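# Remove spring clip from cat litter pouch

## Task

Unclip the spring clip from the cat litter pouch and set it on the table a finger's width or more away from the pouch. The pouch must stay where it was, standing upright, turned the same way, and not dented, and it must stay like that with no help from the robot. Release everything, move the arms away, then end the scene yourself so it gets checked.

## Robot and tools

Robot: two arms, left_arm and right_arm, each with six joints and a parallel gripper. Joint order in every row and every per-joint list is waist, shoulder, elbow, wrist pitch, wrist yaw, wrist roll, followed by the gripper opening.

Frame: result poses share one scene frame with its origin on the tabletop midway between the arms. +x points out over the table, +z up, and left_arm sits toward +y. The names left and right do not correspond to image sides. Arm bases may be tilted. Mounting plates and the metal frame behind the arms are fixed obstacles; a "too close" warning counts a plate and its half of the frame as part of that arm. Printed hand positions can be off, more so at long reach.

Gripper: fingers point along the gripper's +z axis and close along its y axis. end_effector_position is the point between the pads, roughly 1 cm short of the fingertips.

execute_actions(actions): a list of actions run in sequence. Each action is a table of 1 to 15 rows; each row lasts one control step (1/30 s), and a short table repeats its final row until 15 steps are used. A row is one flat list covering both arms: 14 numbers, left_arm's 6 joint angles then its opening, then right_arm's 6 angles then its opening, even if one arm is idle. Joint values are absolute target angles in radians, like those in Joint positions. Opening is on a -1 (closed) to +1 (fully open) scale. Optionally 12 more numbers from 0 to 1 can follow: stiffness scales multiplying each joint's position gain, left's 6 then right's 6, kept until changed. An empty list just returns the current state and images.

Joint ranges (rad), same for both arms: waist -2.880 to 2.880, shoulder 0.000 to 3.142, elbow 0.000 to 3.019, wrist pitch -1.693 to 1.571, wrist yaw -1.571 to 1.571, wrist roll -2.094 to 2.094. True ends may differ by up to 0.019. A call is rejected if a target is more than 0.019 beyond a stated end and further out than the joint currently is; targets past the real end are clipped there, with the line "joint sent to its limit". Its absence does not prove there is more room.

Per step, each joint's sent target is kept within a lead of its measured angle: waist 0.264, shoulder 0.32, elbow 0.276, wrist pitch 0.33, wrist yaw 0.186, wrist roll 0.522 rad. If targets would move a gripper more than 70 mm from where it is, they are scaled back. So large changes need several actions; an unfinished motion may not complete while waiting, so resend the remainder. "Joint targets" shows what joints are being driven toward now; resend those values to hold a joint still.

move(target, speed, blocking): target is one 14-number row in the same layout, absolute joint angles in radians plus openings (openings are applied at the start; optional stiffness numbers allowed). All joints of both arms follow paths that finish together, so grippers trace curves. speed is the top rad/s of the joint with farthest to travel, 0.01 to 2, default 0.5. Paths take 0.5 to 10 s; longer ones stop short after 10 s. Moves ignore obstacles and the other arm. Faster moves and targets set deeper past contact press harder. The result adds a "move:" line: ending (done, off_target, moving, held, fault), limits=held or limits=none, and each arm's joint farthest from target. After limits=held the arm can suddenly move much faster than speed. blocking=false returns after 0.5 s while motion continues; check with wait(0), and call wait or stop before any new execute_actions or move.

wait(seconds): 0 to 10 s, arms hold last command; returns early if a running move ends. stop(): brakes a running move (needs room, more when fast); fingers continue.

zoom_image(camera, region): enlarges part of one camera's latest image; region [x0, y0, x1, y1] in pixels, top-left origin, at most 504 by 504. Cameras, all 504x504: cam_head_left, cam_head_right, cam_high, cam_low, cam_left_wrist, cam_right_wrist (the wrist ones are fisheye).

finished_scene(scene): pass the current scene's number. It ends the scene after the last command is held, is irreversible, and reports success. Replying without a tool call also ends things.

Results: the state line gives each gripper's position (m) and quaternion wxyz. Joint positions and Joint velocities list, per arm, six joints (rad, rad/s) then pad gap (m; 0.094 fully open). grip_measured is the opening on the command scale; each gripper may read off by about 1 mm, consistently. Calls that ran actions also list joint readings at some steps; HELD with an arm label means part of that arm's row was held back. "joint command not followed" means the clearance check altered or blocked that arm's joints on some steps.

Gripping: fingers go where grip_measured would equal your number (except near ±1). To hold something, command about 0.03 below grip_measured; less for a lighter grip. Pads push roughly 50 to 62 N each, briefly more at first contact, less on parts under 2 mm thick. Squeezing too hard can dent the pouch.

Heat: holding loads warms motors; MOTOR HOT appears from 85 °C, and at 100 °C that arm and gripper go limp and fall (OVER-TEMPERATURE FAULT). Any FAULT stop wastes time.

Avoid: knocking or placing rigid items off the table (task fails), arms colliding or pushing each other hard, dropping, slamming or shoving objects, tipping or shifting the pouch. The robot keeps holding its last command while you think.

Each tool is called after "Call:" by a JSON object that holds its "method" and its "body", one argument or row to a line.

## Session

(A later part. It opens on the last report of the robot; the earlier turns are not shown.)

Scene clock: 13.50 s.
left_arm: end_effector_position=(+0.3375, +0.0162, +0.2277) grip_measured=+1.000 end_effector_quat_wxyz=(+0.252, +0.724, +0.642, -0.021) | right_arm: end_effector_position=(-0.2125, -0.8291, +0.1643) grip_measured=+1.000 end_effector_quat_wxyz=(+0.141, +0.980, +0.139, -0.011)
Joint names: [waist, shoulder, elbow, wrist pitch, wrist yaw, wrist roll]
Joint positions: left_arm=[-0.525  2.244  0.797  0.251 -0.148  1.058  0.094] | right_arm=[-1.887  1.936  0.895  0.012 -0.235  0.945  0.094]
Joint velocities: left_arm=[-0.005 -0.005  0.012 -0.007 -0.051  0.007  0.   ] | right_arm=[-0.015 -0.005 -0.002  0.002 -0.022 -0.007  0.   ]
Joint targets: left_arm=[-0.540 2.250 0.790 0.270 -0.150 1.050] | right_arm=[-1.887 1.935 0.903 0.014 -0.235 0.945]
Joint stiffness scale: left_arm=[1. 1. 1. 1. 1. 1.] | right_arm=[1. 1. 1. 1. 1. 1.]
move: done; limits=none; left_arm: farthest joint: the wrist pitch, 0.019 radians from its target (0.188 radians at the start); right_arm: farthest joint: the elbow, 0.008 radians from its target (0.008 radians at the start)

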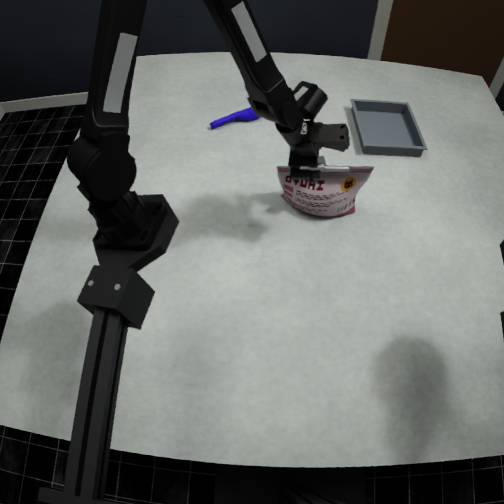

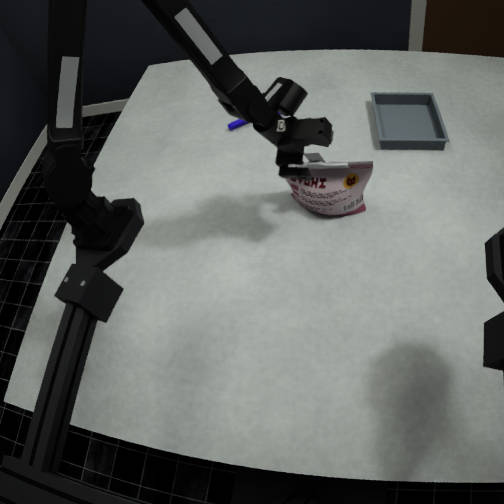

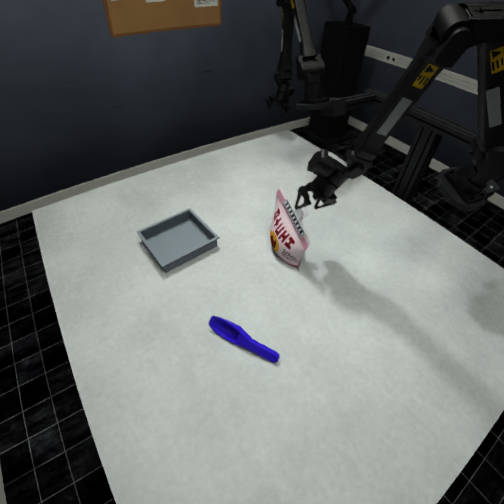

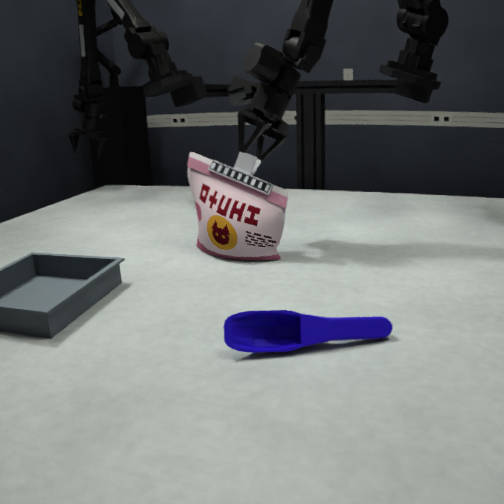

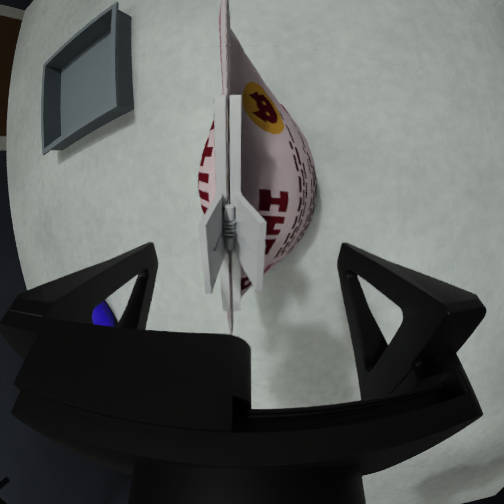

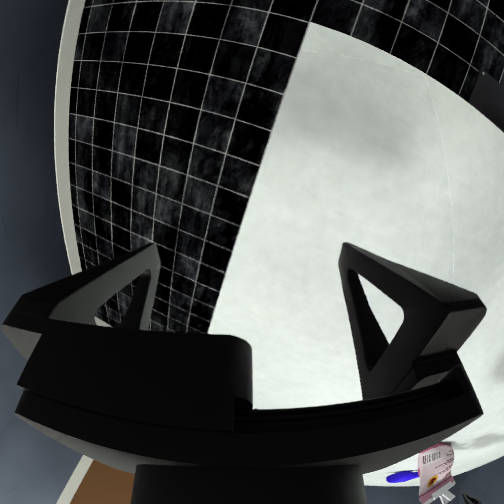

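Call:
{"method": "move", "body": {
  "target": [-0.50,2.325,0.855,0.30,-0.15,1.05,0.2,-1.887,1.935,0.903,0.014,-0.235,0.945,1],
  "speed": 0.1
}}

Call:
{"method": "zoom_image", "body": {
  "camera": "cam_low",
  "region": [180,90,320,230]
}}

Scene clock: 14.87 s.
left_arm: end_effector_position=(+0.3393, +0.0122, +0.2024) grip_measured=+0.203 end_effector_quat_wxyz=(+0.246, +0.722, +0.647, -0.021) | right_arm: end_effector_position=(-0.2125, -0.8291, +0.1643) grip_measured=+1.000 end_effector_quat_wxyz=(+0.141, +0.980, +0.139, -0.011)
Joint names: [waist, shoulder, elbow, wrist pitch, wrist yaw, wrist roll]
Joint positions: left_arm=[-0.513  2.32   0.833  0.281 -0.148  1.057  0.056] | right_arm=[-1.887  1.936  0.895  0.012 -0.235  0.945  0.094]
Joint velocities: left_arm=[ 0.005 -0.005  0.002  0.012 -0.037 -0.095 -0.   ] | right_arm=[-0.015  0.005 -0.007 -0.017  0.007 -0.066  0.   ]
Joint targets: left_arm=[-0.500 2.325 0.855 0.300 -0.150 1.050] | right_arm=[-1.887 1.935 0.903 0.014 -0.235 0.945]
Joint stiffness scale: left_arm=[1. 1. 1. 1. 1. 1.] | right_arm=[1. 1. 1. 1. 1. 1.]
move: off_target (left_arm); limits=none; left_arm: farthest joint: the elbow, 0.022 radians from its target (0.058 radians at the start); right_arm: farthest joint: the elbow, 0.008 radians from its target (0.008 radians at the start)

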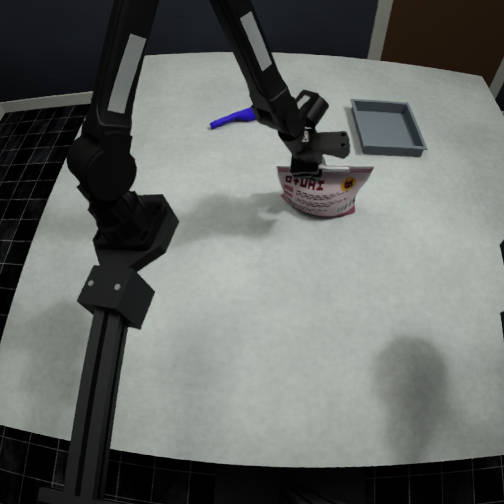

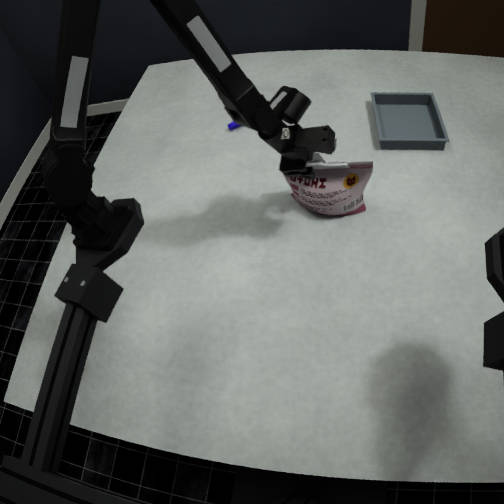

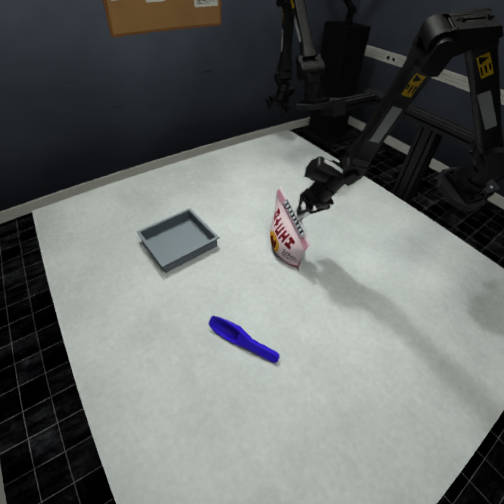

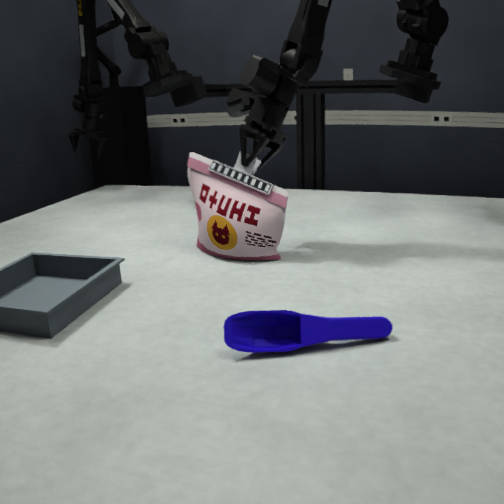

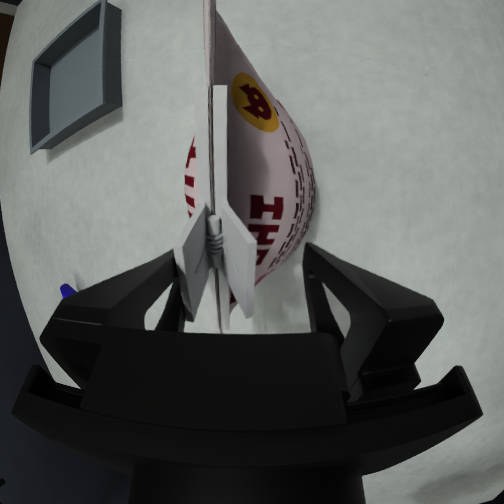

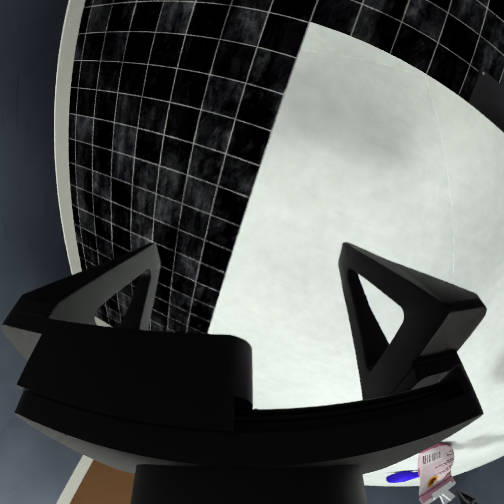

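Region (180, 90, 320, 230) of cam_low's 504x504 image, scaled by 3.600, with more detail than that image has.

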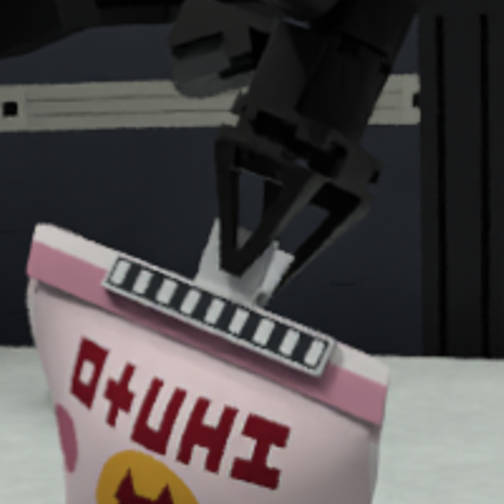

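Shift about 13 mm with elbow.

Call:
{"method": "move", "body": {
  "target": [-0.49,2.325,0.878,0.30,-0.15,1.05,0.1,-1.887,1.935,0.903,0.014,-0.235,0.945,1],
  "speed": 0.05
}}

Scene clock: 16.20 s.
left_arm: end_effector_position=(+0.3525, +0.0079, +0.2054) grip_measured=+0.103 end_effector_quat_wxyz=(+0.255, +0.715, +0.650, -0.019) | right_arm: end_effector_position=(-0.2125, -0.8291, +0.1643) grip_measured=+1.000 end_effector_quat_wxyz=(+0.141, +0.980, +0.139, -0.011)
Joint names: [waist, shoulder, elbow, wrist pitch, wrist yaw, wrist roll]
Joint positions: left_arm=[-0.503  2.32   0.855  0.281 -0.148  1.057  0.052] | right_arm=[-1.887  1.936  0.895  0.012 -0.235  0.945  0.094]
Joint velocities: left_arm=[-0.005 -0.005 -0.007 -0.017 -0.007  0.022 -0.001] | right_arm=[-0.015  0.005 -0.017 -0.017 -0.022  0.022  0.   ]
Joint targets: left_arm=[-0.490 2.325 0.878 0.300 -0.150 1.050] | right_arm=[-1.887 1.935 0.903 0.014 -0.235 0.945]
Joint stiffness scale: left_arm=[1. 1. 1. 1. 1. 1.] | right_arm=[1. 1. 1. 1. 1. 1.]
move: off_target (left_arm); limits=none; left_arm: farthest joint: the elbow, 0.023 radians from its target (0.045 radians at the start); right_arm: farthest joint: the elbow, 0.008 radians from its target (0.008 radians at the start)

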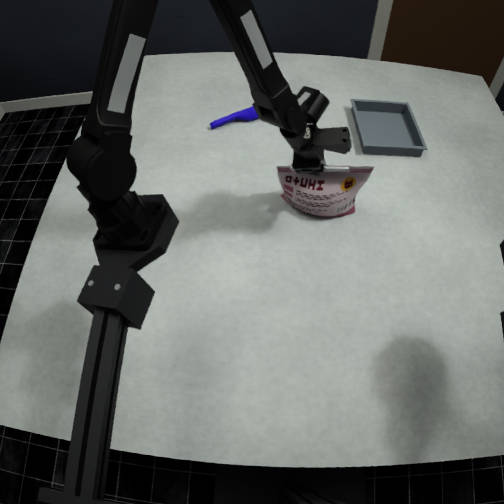

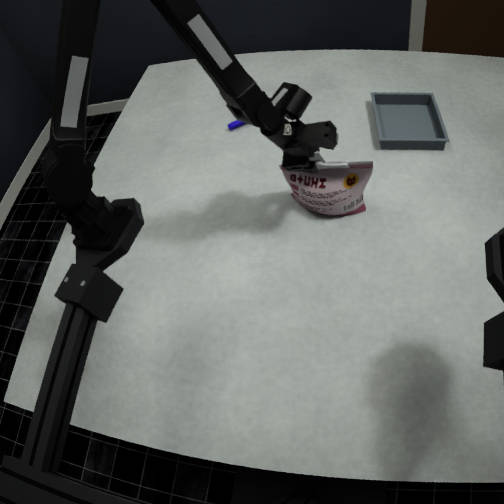

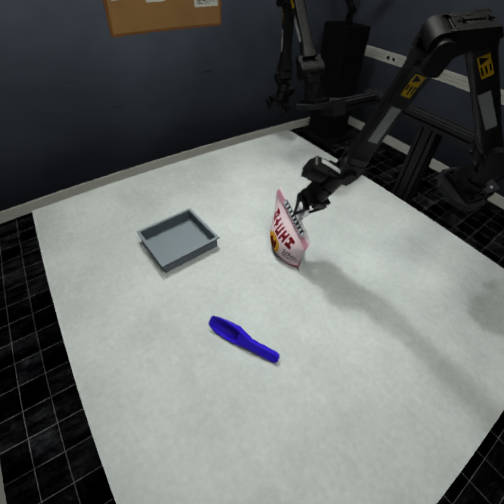

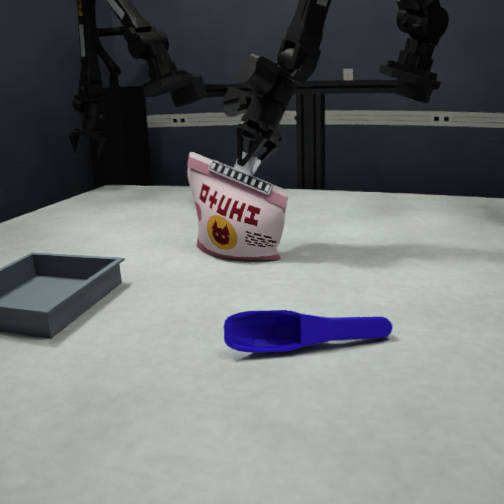

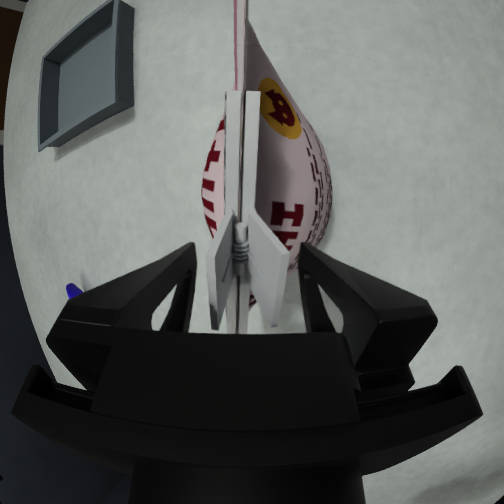

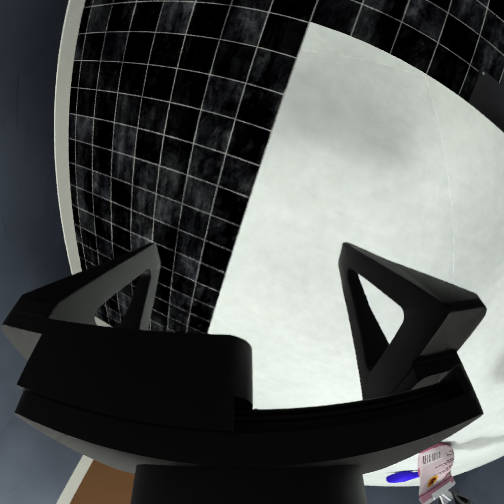

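Call:
{"method": "execute_actions", "body": {
  "actions": [
    [[-0.49,2.325,0.878,0.30,-0.15,1.05,-0.3,-1.887,1.935,0.903,0.014,-0.235,0.945,1]],
    [[-0.49,2.325,0.878,0.30,-0.15,1.05,-0.5,-1.887,1.935,0.903,0.014,-0.235,0.945,1]],
    [[-0.49,2.325,0.878,0.30,-0.15,1.05,-0.65,-1.887,1.935,0.903,0.014,-0.235,0.945,1]],
    [[-0.49,2.325,0.878,0.30,-0.15,1.05,-0.8,-1.887,1.935,0.903,0.014,-0.235,0.945,1]]
  ]
}}

Scene clock: 18.47 s.
left_arm: end_effector_position=(+0.3556, +0.0074, +0.2062) grip_measured=-0.628 end_effector_quat_wxyz=(+0.258, +0.713, +0.652, -0.017) | right_arm: end_effector_position=(-0.2125, -0.8291, +0.1643) grip_measured=+1.000 end_effector_quat_wxyz=(+0.141, +0.980, +0.139, -0.011)
Joint names: [waist, shoulder, elbow, wrist pitch, wrist yaw, wrist roll]
Joint positions: left_arm=[-0.502  2.32   0.859  0.285 -0.152  1.057  0.017] | right_arm=[-1.887  1.936  0.895  0.012 -0.235  0.945  0.094]
Joint velocities: left_arm=[-0.015 -0.005 -0.007 -0.012 -0.037 -0.022 -0.   ] | right_arm=[-0.005 -0.005  0.002 -0.027  0.007 -0.007  0.   ]
Joint targets: left_arm=[-0.490 2.325 0.878 0.300 -0.150 1.050] | right_arm=[-1.887 1.935 0.903 0.014 -0.235 0.945]
Joint stiffness scale: left_arm=[1. 1. 1. 1. 1. 1.] | right_arm=[1. 1. 1. 1. 1. 1.]
Step readings (joint positions; steps 1 to 15: 1st action; 16 to 30: 2nd action; 31 to 45: 3rd action; 46 to 60: 4th action):
0: left_arm=[-0.503 2.320 0.855 0.281 -0.148 1.057] | right_arm=[-1.887 1.936 0.895 0.012 -0.235 0.945]
1: left_arm=[-0.503 2.320 0.855 0.281 -0.148 1.057] | right_arm=[-1.887 1.936 0.895 0.012 -0.235 0.945]
2: left_arm=[-0.503 2.320 0.855 0.281 -0.148 1.057] | right_arm=[-1.887 1.936 0.895 0.012 -0.235 0.945]
4: left_arm=[-0.503 2.320 0.855 0.281 -0.148 1.057] | right_arm=[-1.887 1.936 0.895 0.012 -0.235 0.945]
8: left_arm=[-0.503 2.320 0.855 0.281 -0.148 1.057] | right_arm=[-1.887 1.936 0.895 0.012 -0.235 0.945]
15: left_arm=[-0.503 2.320 0.855 0.281 -0.148 1.057] | right_arm=[-1.887 1.936 0.895 0.012 -0.235 0.945]
16: left_arm=[-0.503 2.320 0.855 0.281 -0.148 1.057] | right_arm=[-1.887 1.936 0.895 0.012 -0.235 0.945]
17: left_arm=[-0.503 2.320 0.855 0.282 -0.149 1.057] | right_arm=[-1.887 1.936 0.895 0.012 -0.235 0.945]
19: left_arm=[-0.503 2.320 0.856 0.282 -0.149 1.057] | right_arm=[-1.887 1.936 0.895 0.012 -0.235 0.945]
23: left_arm=[-0.503 2.320 0.856 0.282 -0.149 1.057] | right_arm=[-1.887 1.936 0.895 0.012 -0.235 0.945]
30: left_arm=[-0.503 2.320 0.856 0.282 -0.149 1.057] | right_arm=[-1.887 1.936 0.895 0.012 -0.235 0.945]
31: left_arm=[-0.503 2.320 0.856 0.282 -0.150 1.057] | right_arm=[-1.887 1.936 0.895 0.012 -0.235 0.945]
32: left_arm=[-0.503 2.320 0.856 0.283 -0.151 1.057] | right_arm=[-1.887 1.936 0.895 0.012 -0.235 0.945]
34: left_arm=[-0.502 2.320 0.858 0.285 -0.152 1.057] | right_arm=[-1.887 1.936 0.895 0.012 -0.235 0.945]
38: left_arm=[-0.502 2.320 0.859 0.285 -0.152 1.057] | right_arm=[-1.887 1.936 0.895 0.012 -0.235 0.945]
45: left_arm=[-0.502 2.320 0.859 0.285 -0.152 1.057] | right_arm=[-1.887 1.936 0.895 0.012 -0.235 0.945]
46: left_arm=[-0.502 2.320 0.859 0.285 -0.152 1.057] | right_arm=[-1.887 1.936 0.895 0.012 -0.235 0.945]
47: left_arm=[-0.502 2.320 0.859 0.285 -0.152 1.057] | right_arm=[-1.887 1.936 0.895 0.012 -0.235 0.945]
49: left_arm=[-0.502 2.320 0.859 0.285 -0.152 1.057] | right_arm=[-1.887 1.936 0.895 0.012 -0.235 0.945]
53: left_arm=[-0.502 2.320 0.859 0.285 -0.152 1.057] | right_arm=[-1.887 1.936 0.895 0.012 -0.235 0.945]
60: Joint positions above

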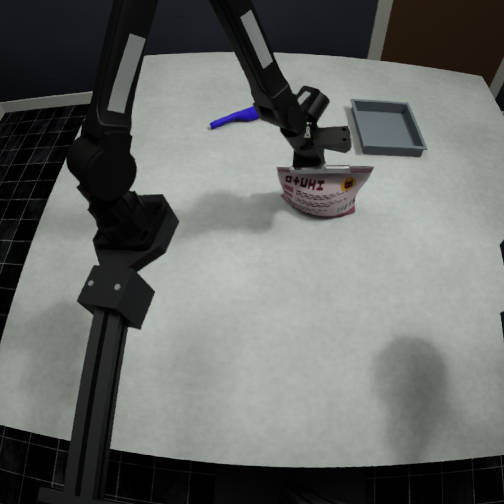

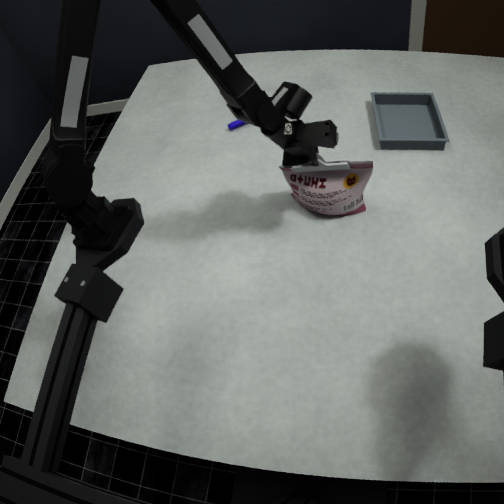

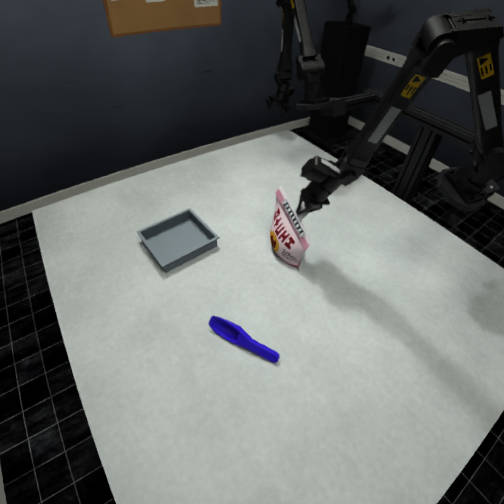

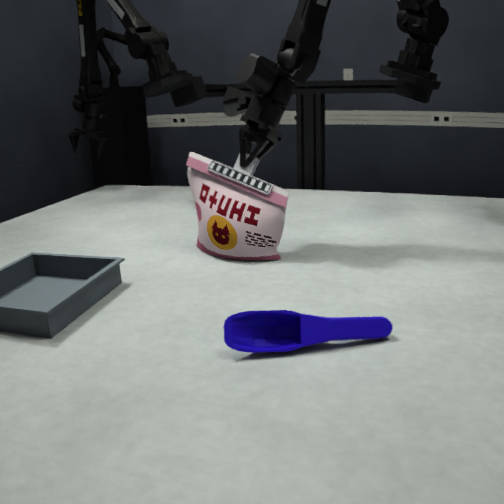

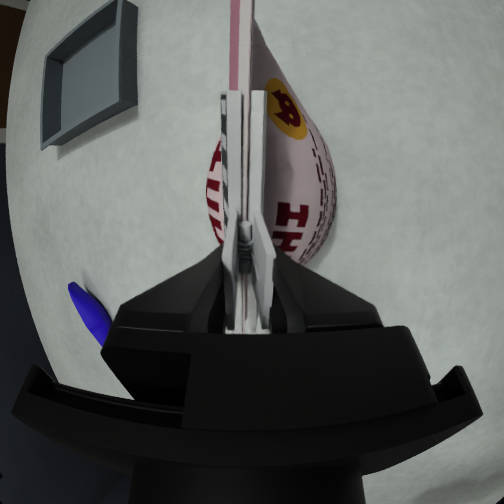

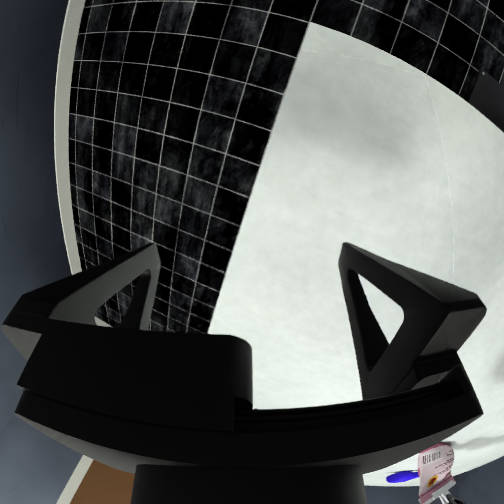

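Call:
{"method": "move", "body": {
  "target": [-0.502,2.12,0.73,0.21,-0.15,1.057,-0.7,-1.887,1.935,0.903,0.014,-0.235,0.945,1],
  "speed": 0.1
}}

Scene clock: 21.00 s.
left_arm: end_effector_position=(+0.3405, +0.0388, +0.2547) grip_measured=-0.628 end_effector_quat_wxyz=(+0.255, +0.714, +0.652, -0.017) | right_arm: end_effector_position=(-0.2125, -0.8291, +0.1643) grip_measured=+1.000 end_effector_quat_wxyz=(+0.141, +0.980, +0.139, -0.011)
Joint names: [waist, shoulder, elbow, wrist pitch, wrist yaw, wrist roll]
Joint positions: left_arm=[-0.502  2.14   0.737  0.221 -0.152  1.057  0.017] | right_arm=[-1.887  1.936  0.895  0.012 -0.235  0.945  0.094]
Joint velocities: left_arm=[-0.005  0.005 -0.002 -0.002 -0.081 -0.081 -0.   ] | right_arm=[-0.005  0.005  0.007 -0.002 -0.007  0.022  0.   ]
Joint targets: left_arm=[-0.502 2.120 0.730 0.210 -0.150 1.057] | right_arm=[-1.887 1.935 0.903 0.014 -0.235 0.945]
Joint stiffness scale: left_arm=[1. 1. 1. 1. 1. 1.] | right_arm=[1. 1. 1. 1. 1. 1.]
move: done; limits=none; left_arm: farthest joint: the shoulder, 0.020 radians from its target (0.200 radians at the start); right_arm: farthest joint: the elbow, 0.008 radians from its target (0.008 radians at the start)

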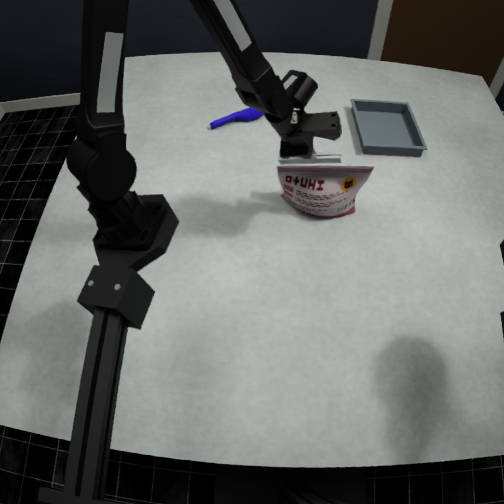

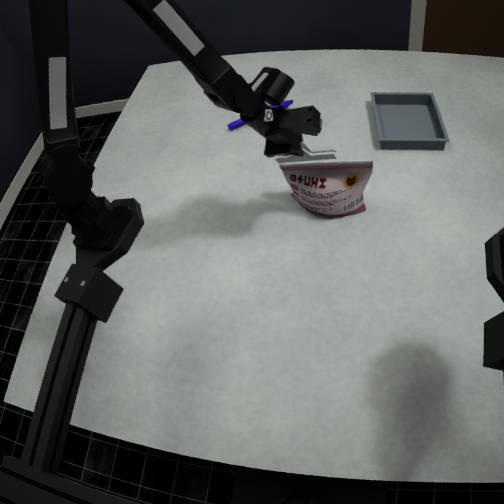

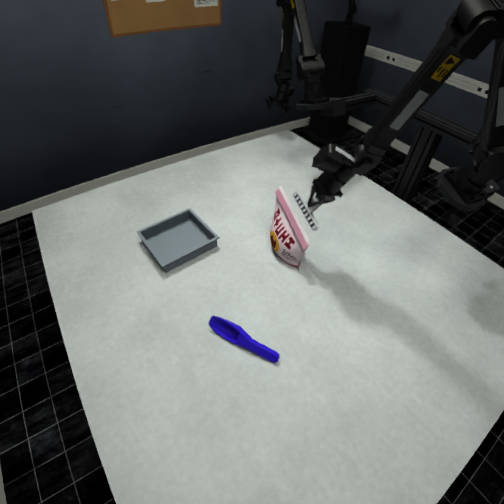

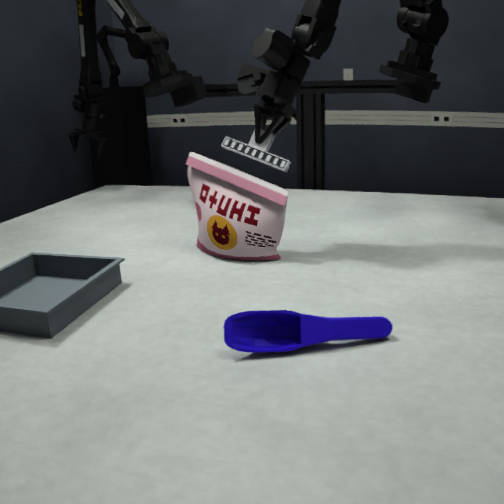

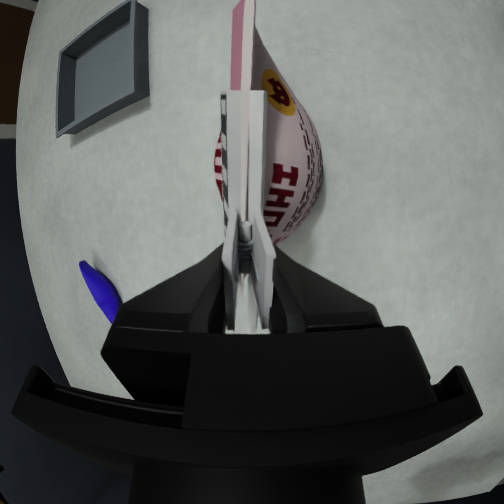

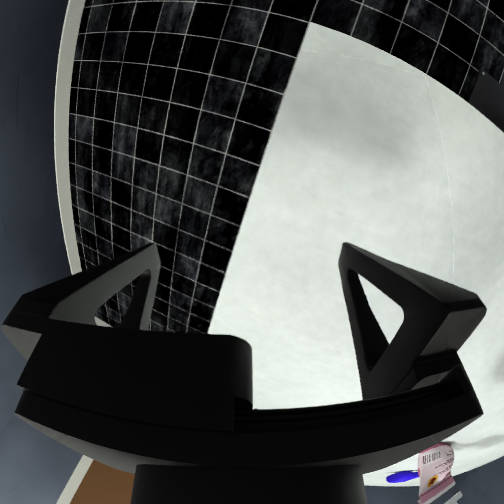

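Call:
{"method": "move", "body": {
  "target": [0.2,1.95,0.73,0.0,-0.3,0.3,-0.7,-1.887,1.935,0.903,0.014,-0.235,0.945,1],
  "speed": 0.6
}}

Call:
{"method": "move", "body": {
  "target": [0.2,2.3,1.0,-0.2,-0.3,0,-0.7,-1.887,1.935,0.903,0.014,-0.235,0.945,1],
  "speed": 0.4
}}

Scene clock: 23.37 s.
left_arm: end_effector_position=(+0.4293, +0.3579, +0.2142) grip_measured=-0.628 end_effector_quat_wxyz=(+0.124, +0.105, +0.986, +0.026) | right_arm: end_effector_position=(-0.2125, -0.8291, +0.1643) grip_measured=+1.000 end_effector_quat_wxyz=(+0.141, +0.980, +0.139, -0.011)
Joint names: [waist, shoulder, elbow, wrist pitch, wrist yaw, wrist roll]
Joint positions: left_arm=[ 0.203  1.966  0.737  0.011 -0.3    0.308  0.017] | right_arm=[-1.887  1.936  0.895  0.012 -0.235  0.945  0.094]
Joint velocities: left_arm=[-0.015 -0.005  0.017  0.012  0.007  0.022  0.   ] | right_arm=[ 0.015 -0.024 -0.007  0.012  0.022 -0.007  0.   ]
Joint targets: left_arm=[0.200 1.950 0.730 0.000 -0.300 0.300] | right_arm=[-1.887 1.935 0.903 0.014 -0.235 0.945]
Joint stiffness scale: left_arm=[1. 1. 1. 1. 1. 1.] | right_arm=[1. 1. 1. 1. 1. 1.]
move: done; limits=none; left_arm: farthest joint: the shoulder, 0.016 radians from its target (0.190 radians at the start); right_arm: farthest joint: the elbow, 0.008 radians from its target (0.008 radians at the start)

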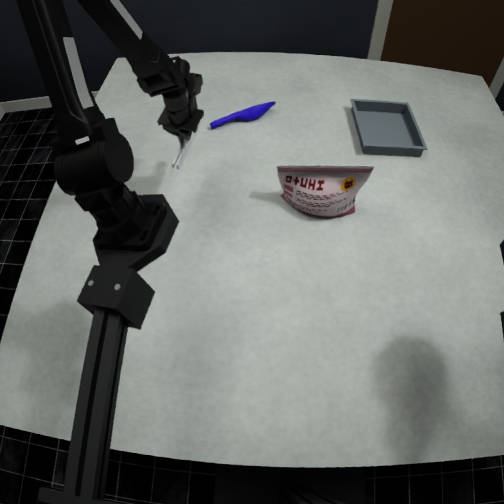

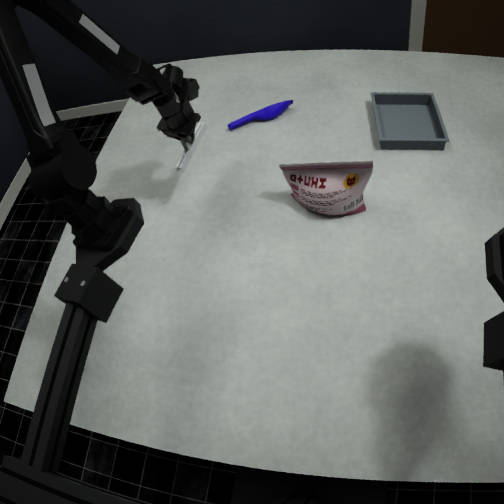

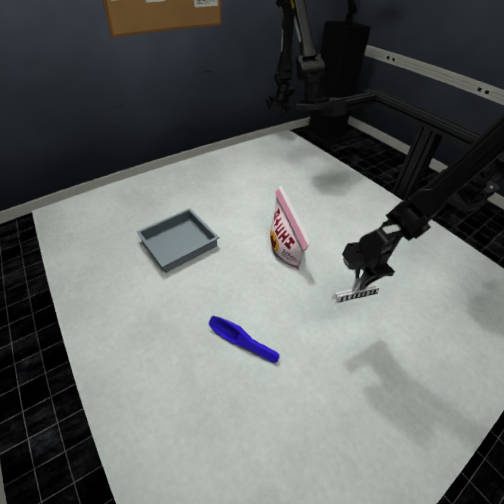

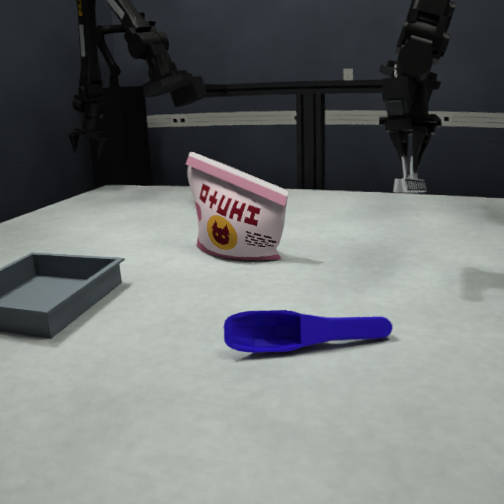

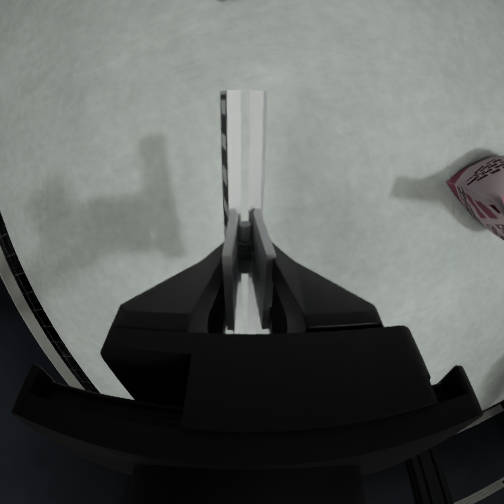

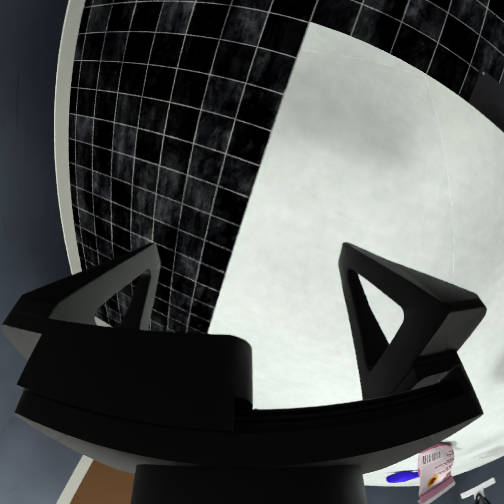

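Scene clock: 24.93 s.
left_arm: end_effector_position=(+0.4143, +0.3254, +0.1063) grip_measured=-0.628 end_effector_quat_wxyz=(-0.014, -0.001, +1.000, +0.005) | right_arm: end_effector_position=(-0.2125, -0.8291, +0.1643) grip_measured=+1.000 end_effector_quat_wxyz=(+0.141, +0.980, +0.139, -0.011)
Joint names: [waist, shoulder, elbow, wrist pitch, wrist yaw, wrist roll]
Joint positions: left_arm=[ 0.203  2.309  0.987 -0.189 -0.3    0.008  0.017] | right_arm=[-1.887  1.936  0.895  0.012 -0.235  0.945  0.094]
Joint velocities: left_arm=[ 0.005  0.005 -0.022  0.007 -0.037 -0.037 -0.001] | right_arm=[-0.024 -0.005 -0.007 -0.022 -0.022  0.007  0.   ]
Joint targets: left_arm=[0.200 2.300 1.000 -0.200 -0.300 0.000] | right_arm=[-1.887 1.935 0.903 0.014 -0.235 0.945]
Joint stiffness scale: left_arm=[1. 1. 1. 1. 1. 1.] | right_arm=[1. 1. 1. 1. 1. 1.]
move: done; limits=none; left_arm: farthest joint: the elbow, 0.013 radians from its target (0.263 radians at the start); right_arm: farthest joint: the elbow, 0.008 radians from its target (0.008 radians at the start)

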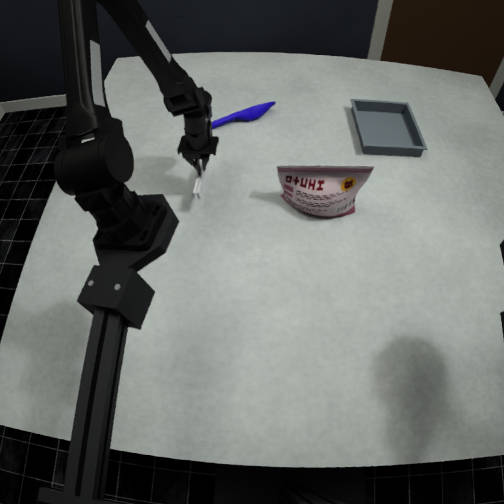

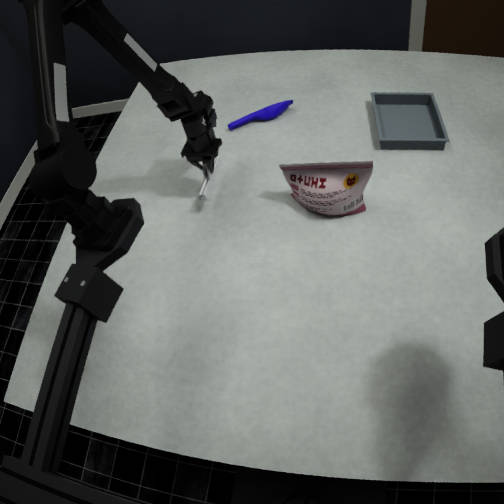

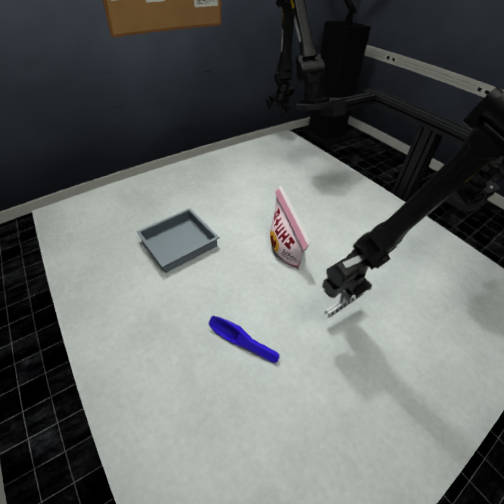

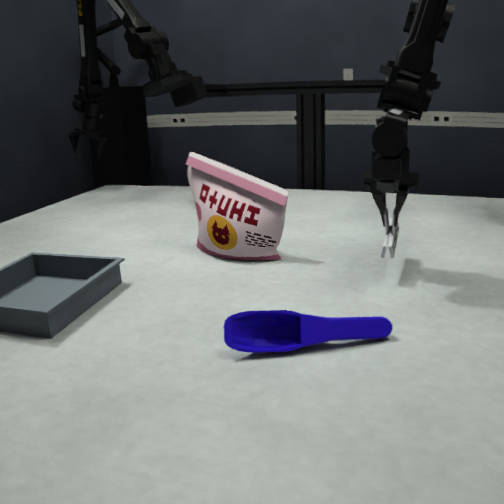

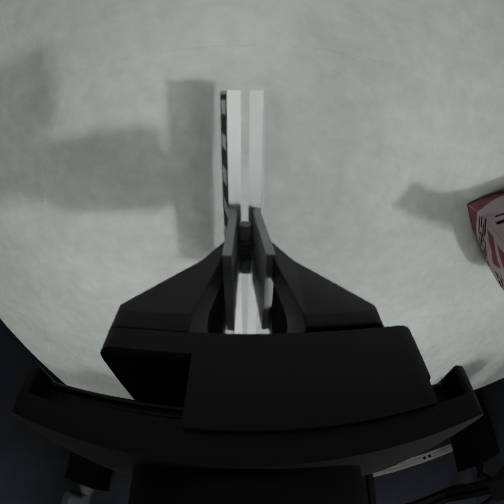

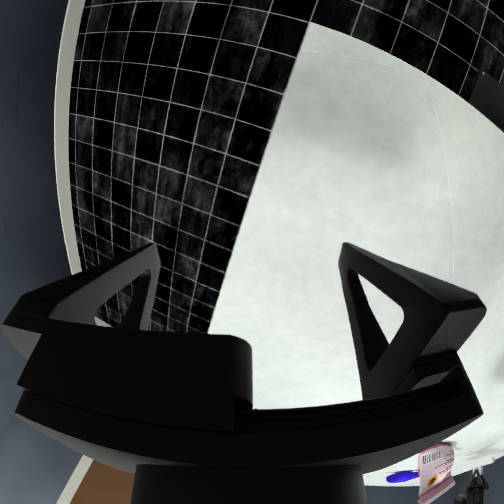

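Clip bottom is about 4.5 cm below the tool point.

Call:
{"method": "move", "body": {
  "target": [0.2,2.45,1.07,-0.08,-0.3,0,-0.7,-1.887,1.935,0.903,0.014,-0.235,0.945,1],
  "speed": 0.15
}}

Scene clock: 26.40 s.
left_arm: end_effector_position=(+0.4202, +0.3109, +0.0572) grip_measured=-0.628 end_effector_quat_wxyz=(-0.002, -0.005, +1.000, +0.005) | right_arm: end_effector_position=(-0.2125, -0.8291, +0.1643) grip_measured=+1.000 end_effector_quat_wxyz=(+0.141, +0.980, +0.139, -0.011)
Joint names: [waist, shoulder, elbow, wrist pitch, wrist yaw, wrist roll]
Joint positions: left_arm=[ 0.203  2.45   1.059 -0.094 -0.3    0.008  0.017] | right_arm=[-1.887  1.936  0.895  0.012 -0.235  0.945  0.094]
Joint velocities: left_arm=[ 0.005  0.005 -0.017  0.002  0.007 -0.007  0.   ] | right_arm=[-0.015 -0.015 -0.007 -0.002  0.022  0.007  0.   ]
Joint targets: left_arm=[0.200 2.450 1.070 -0.080 -0.300 0.000] | right_arm=[-1.887 1.935 0.903 0.014 -0.235 0.945]
Joint stiffness scale: left_arm=[1. 1. 1. 1. 1. 1.] | right_arm=[1. 1. 1. 1. 1. 1.]
move: done; limits=none; left_arm: farthest joint: the wrist pitch, 0.014 radians from its target (0.109 radians at the start); right_arm: farthest joint: the elbow, 0.008 radians from its target (0.008 radians at the start)

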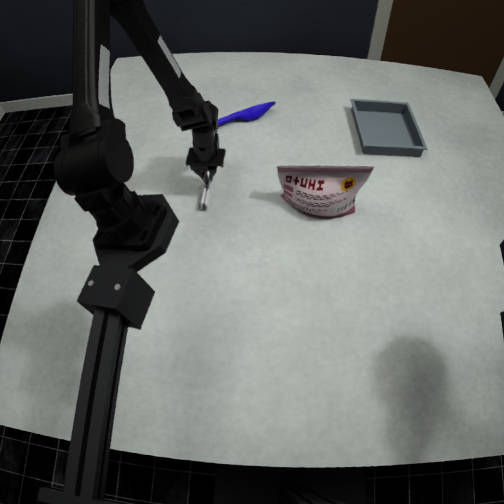

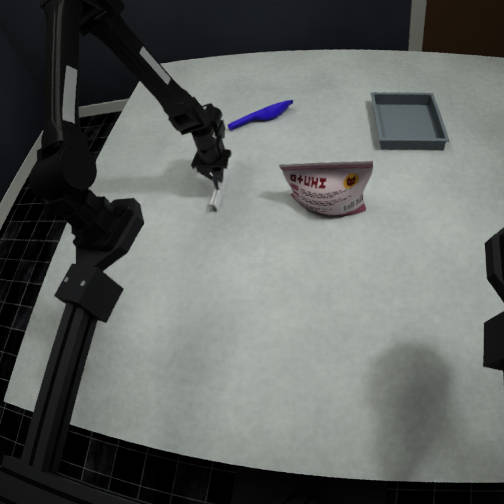

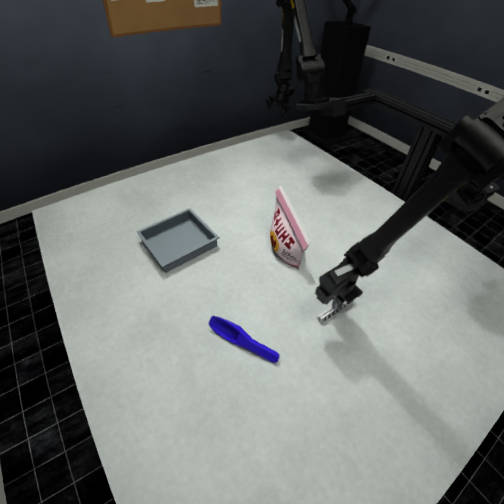

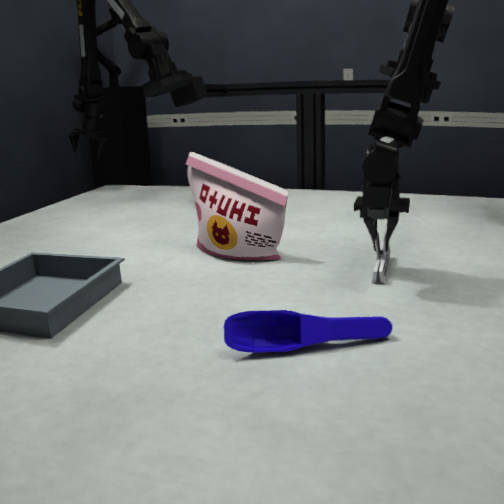

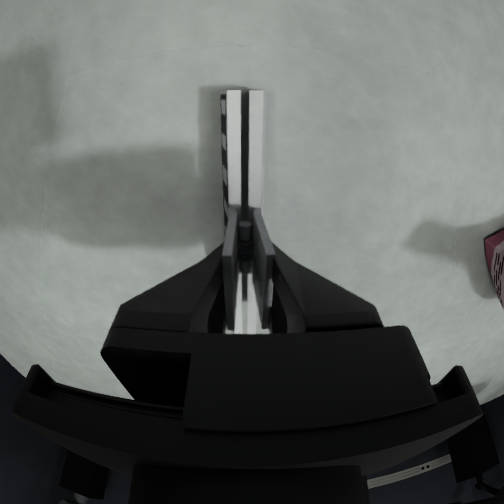

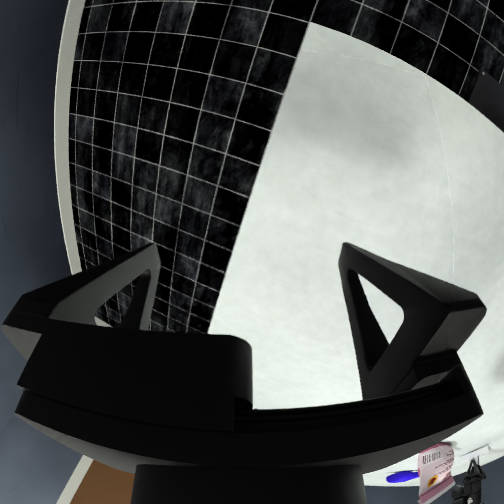

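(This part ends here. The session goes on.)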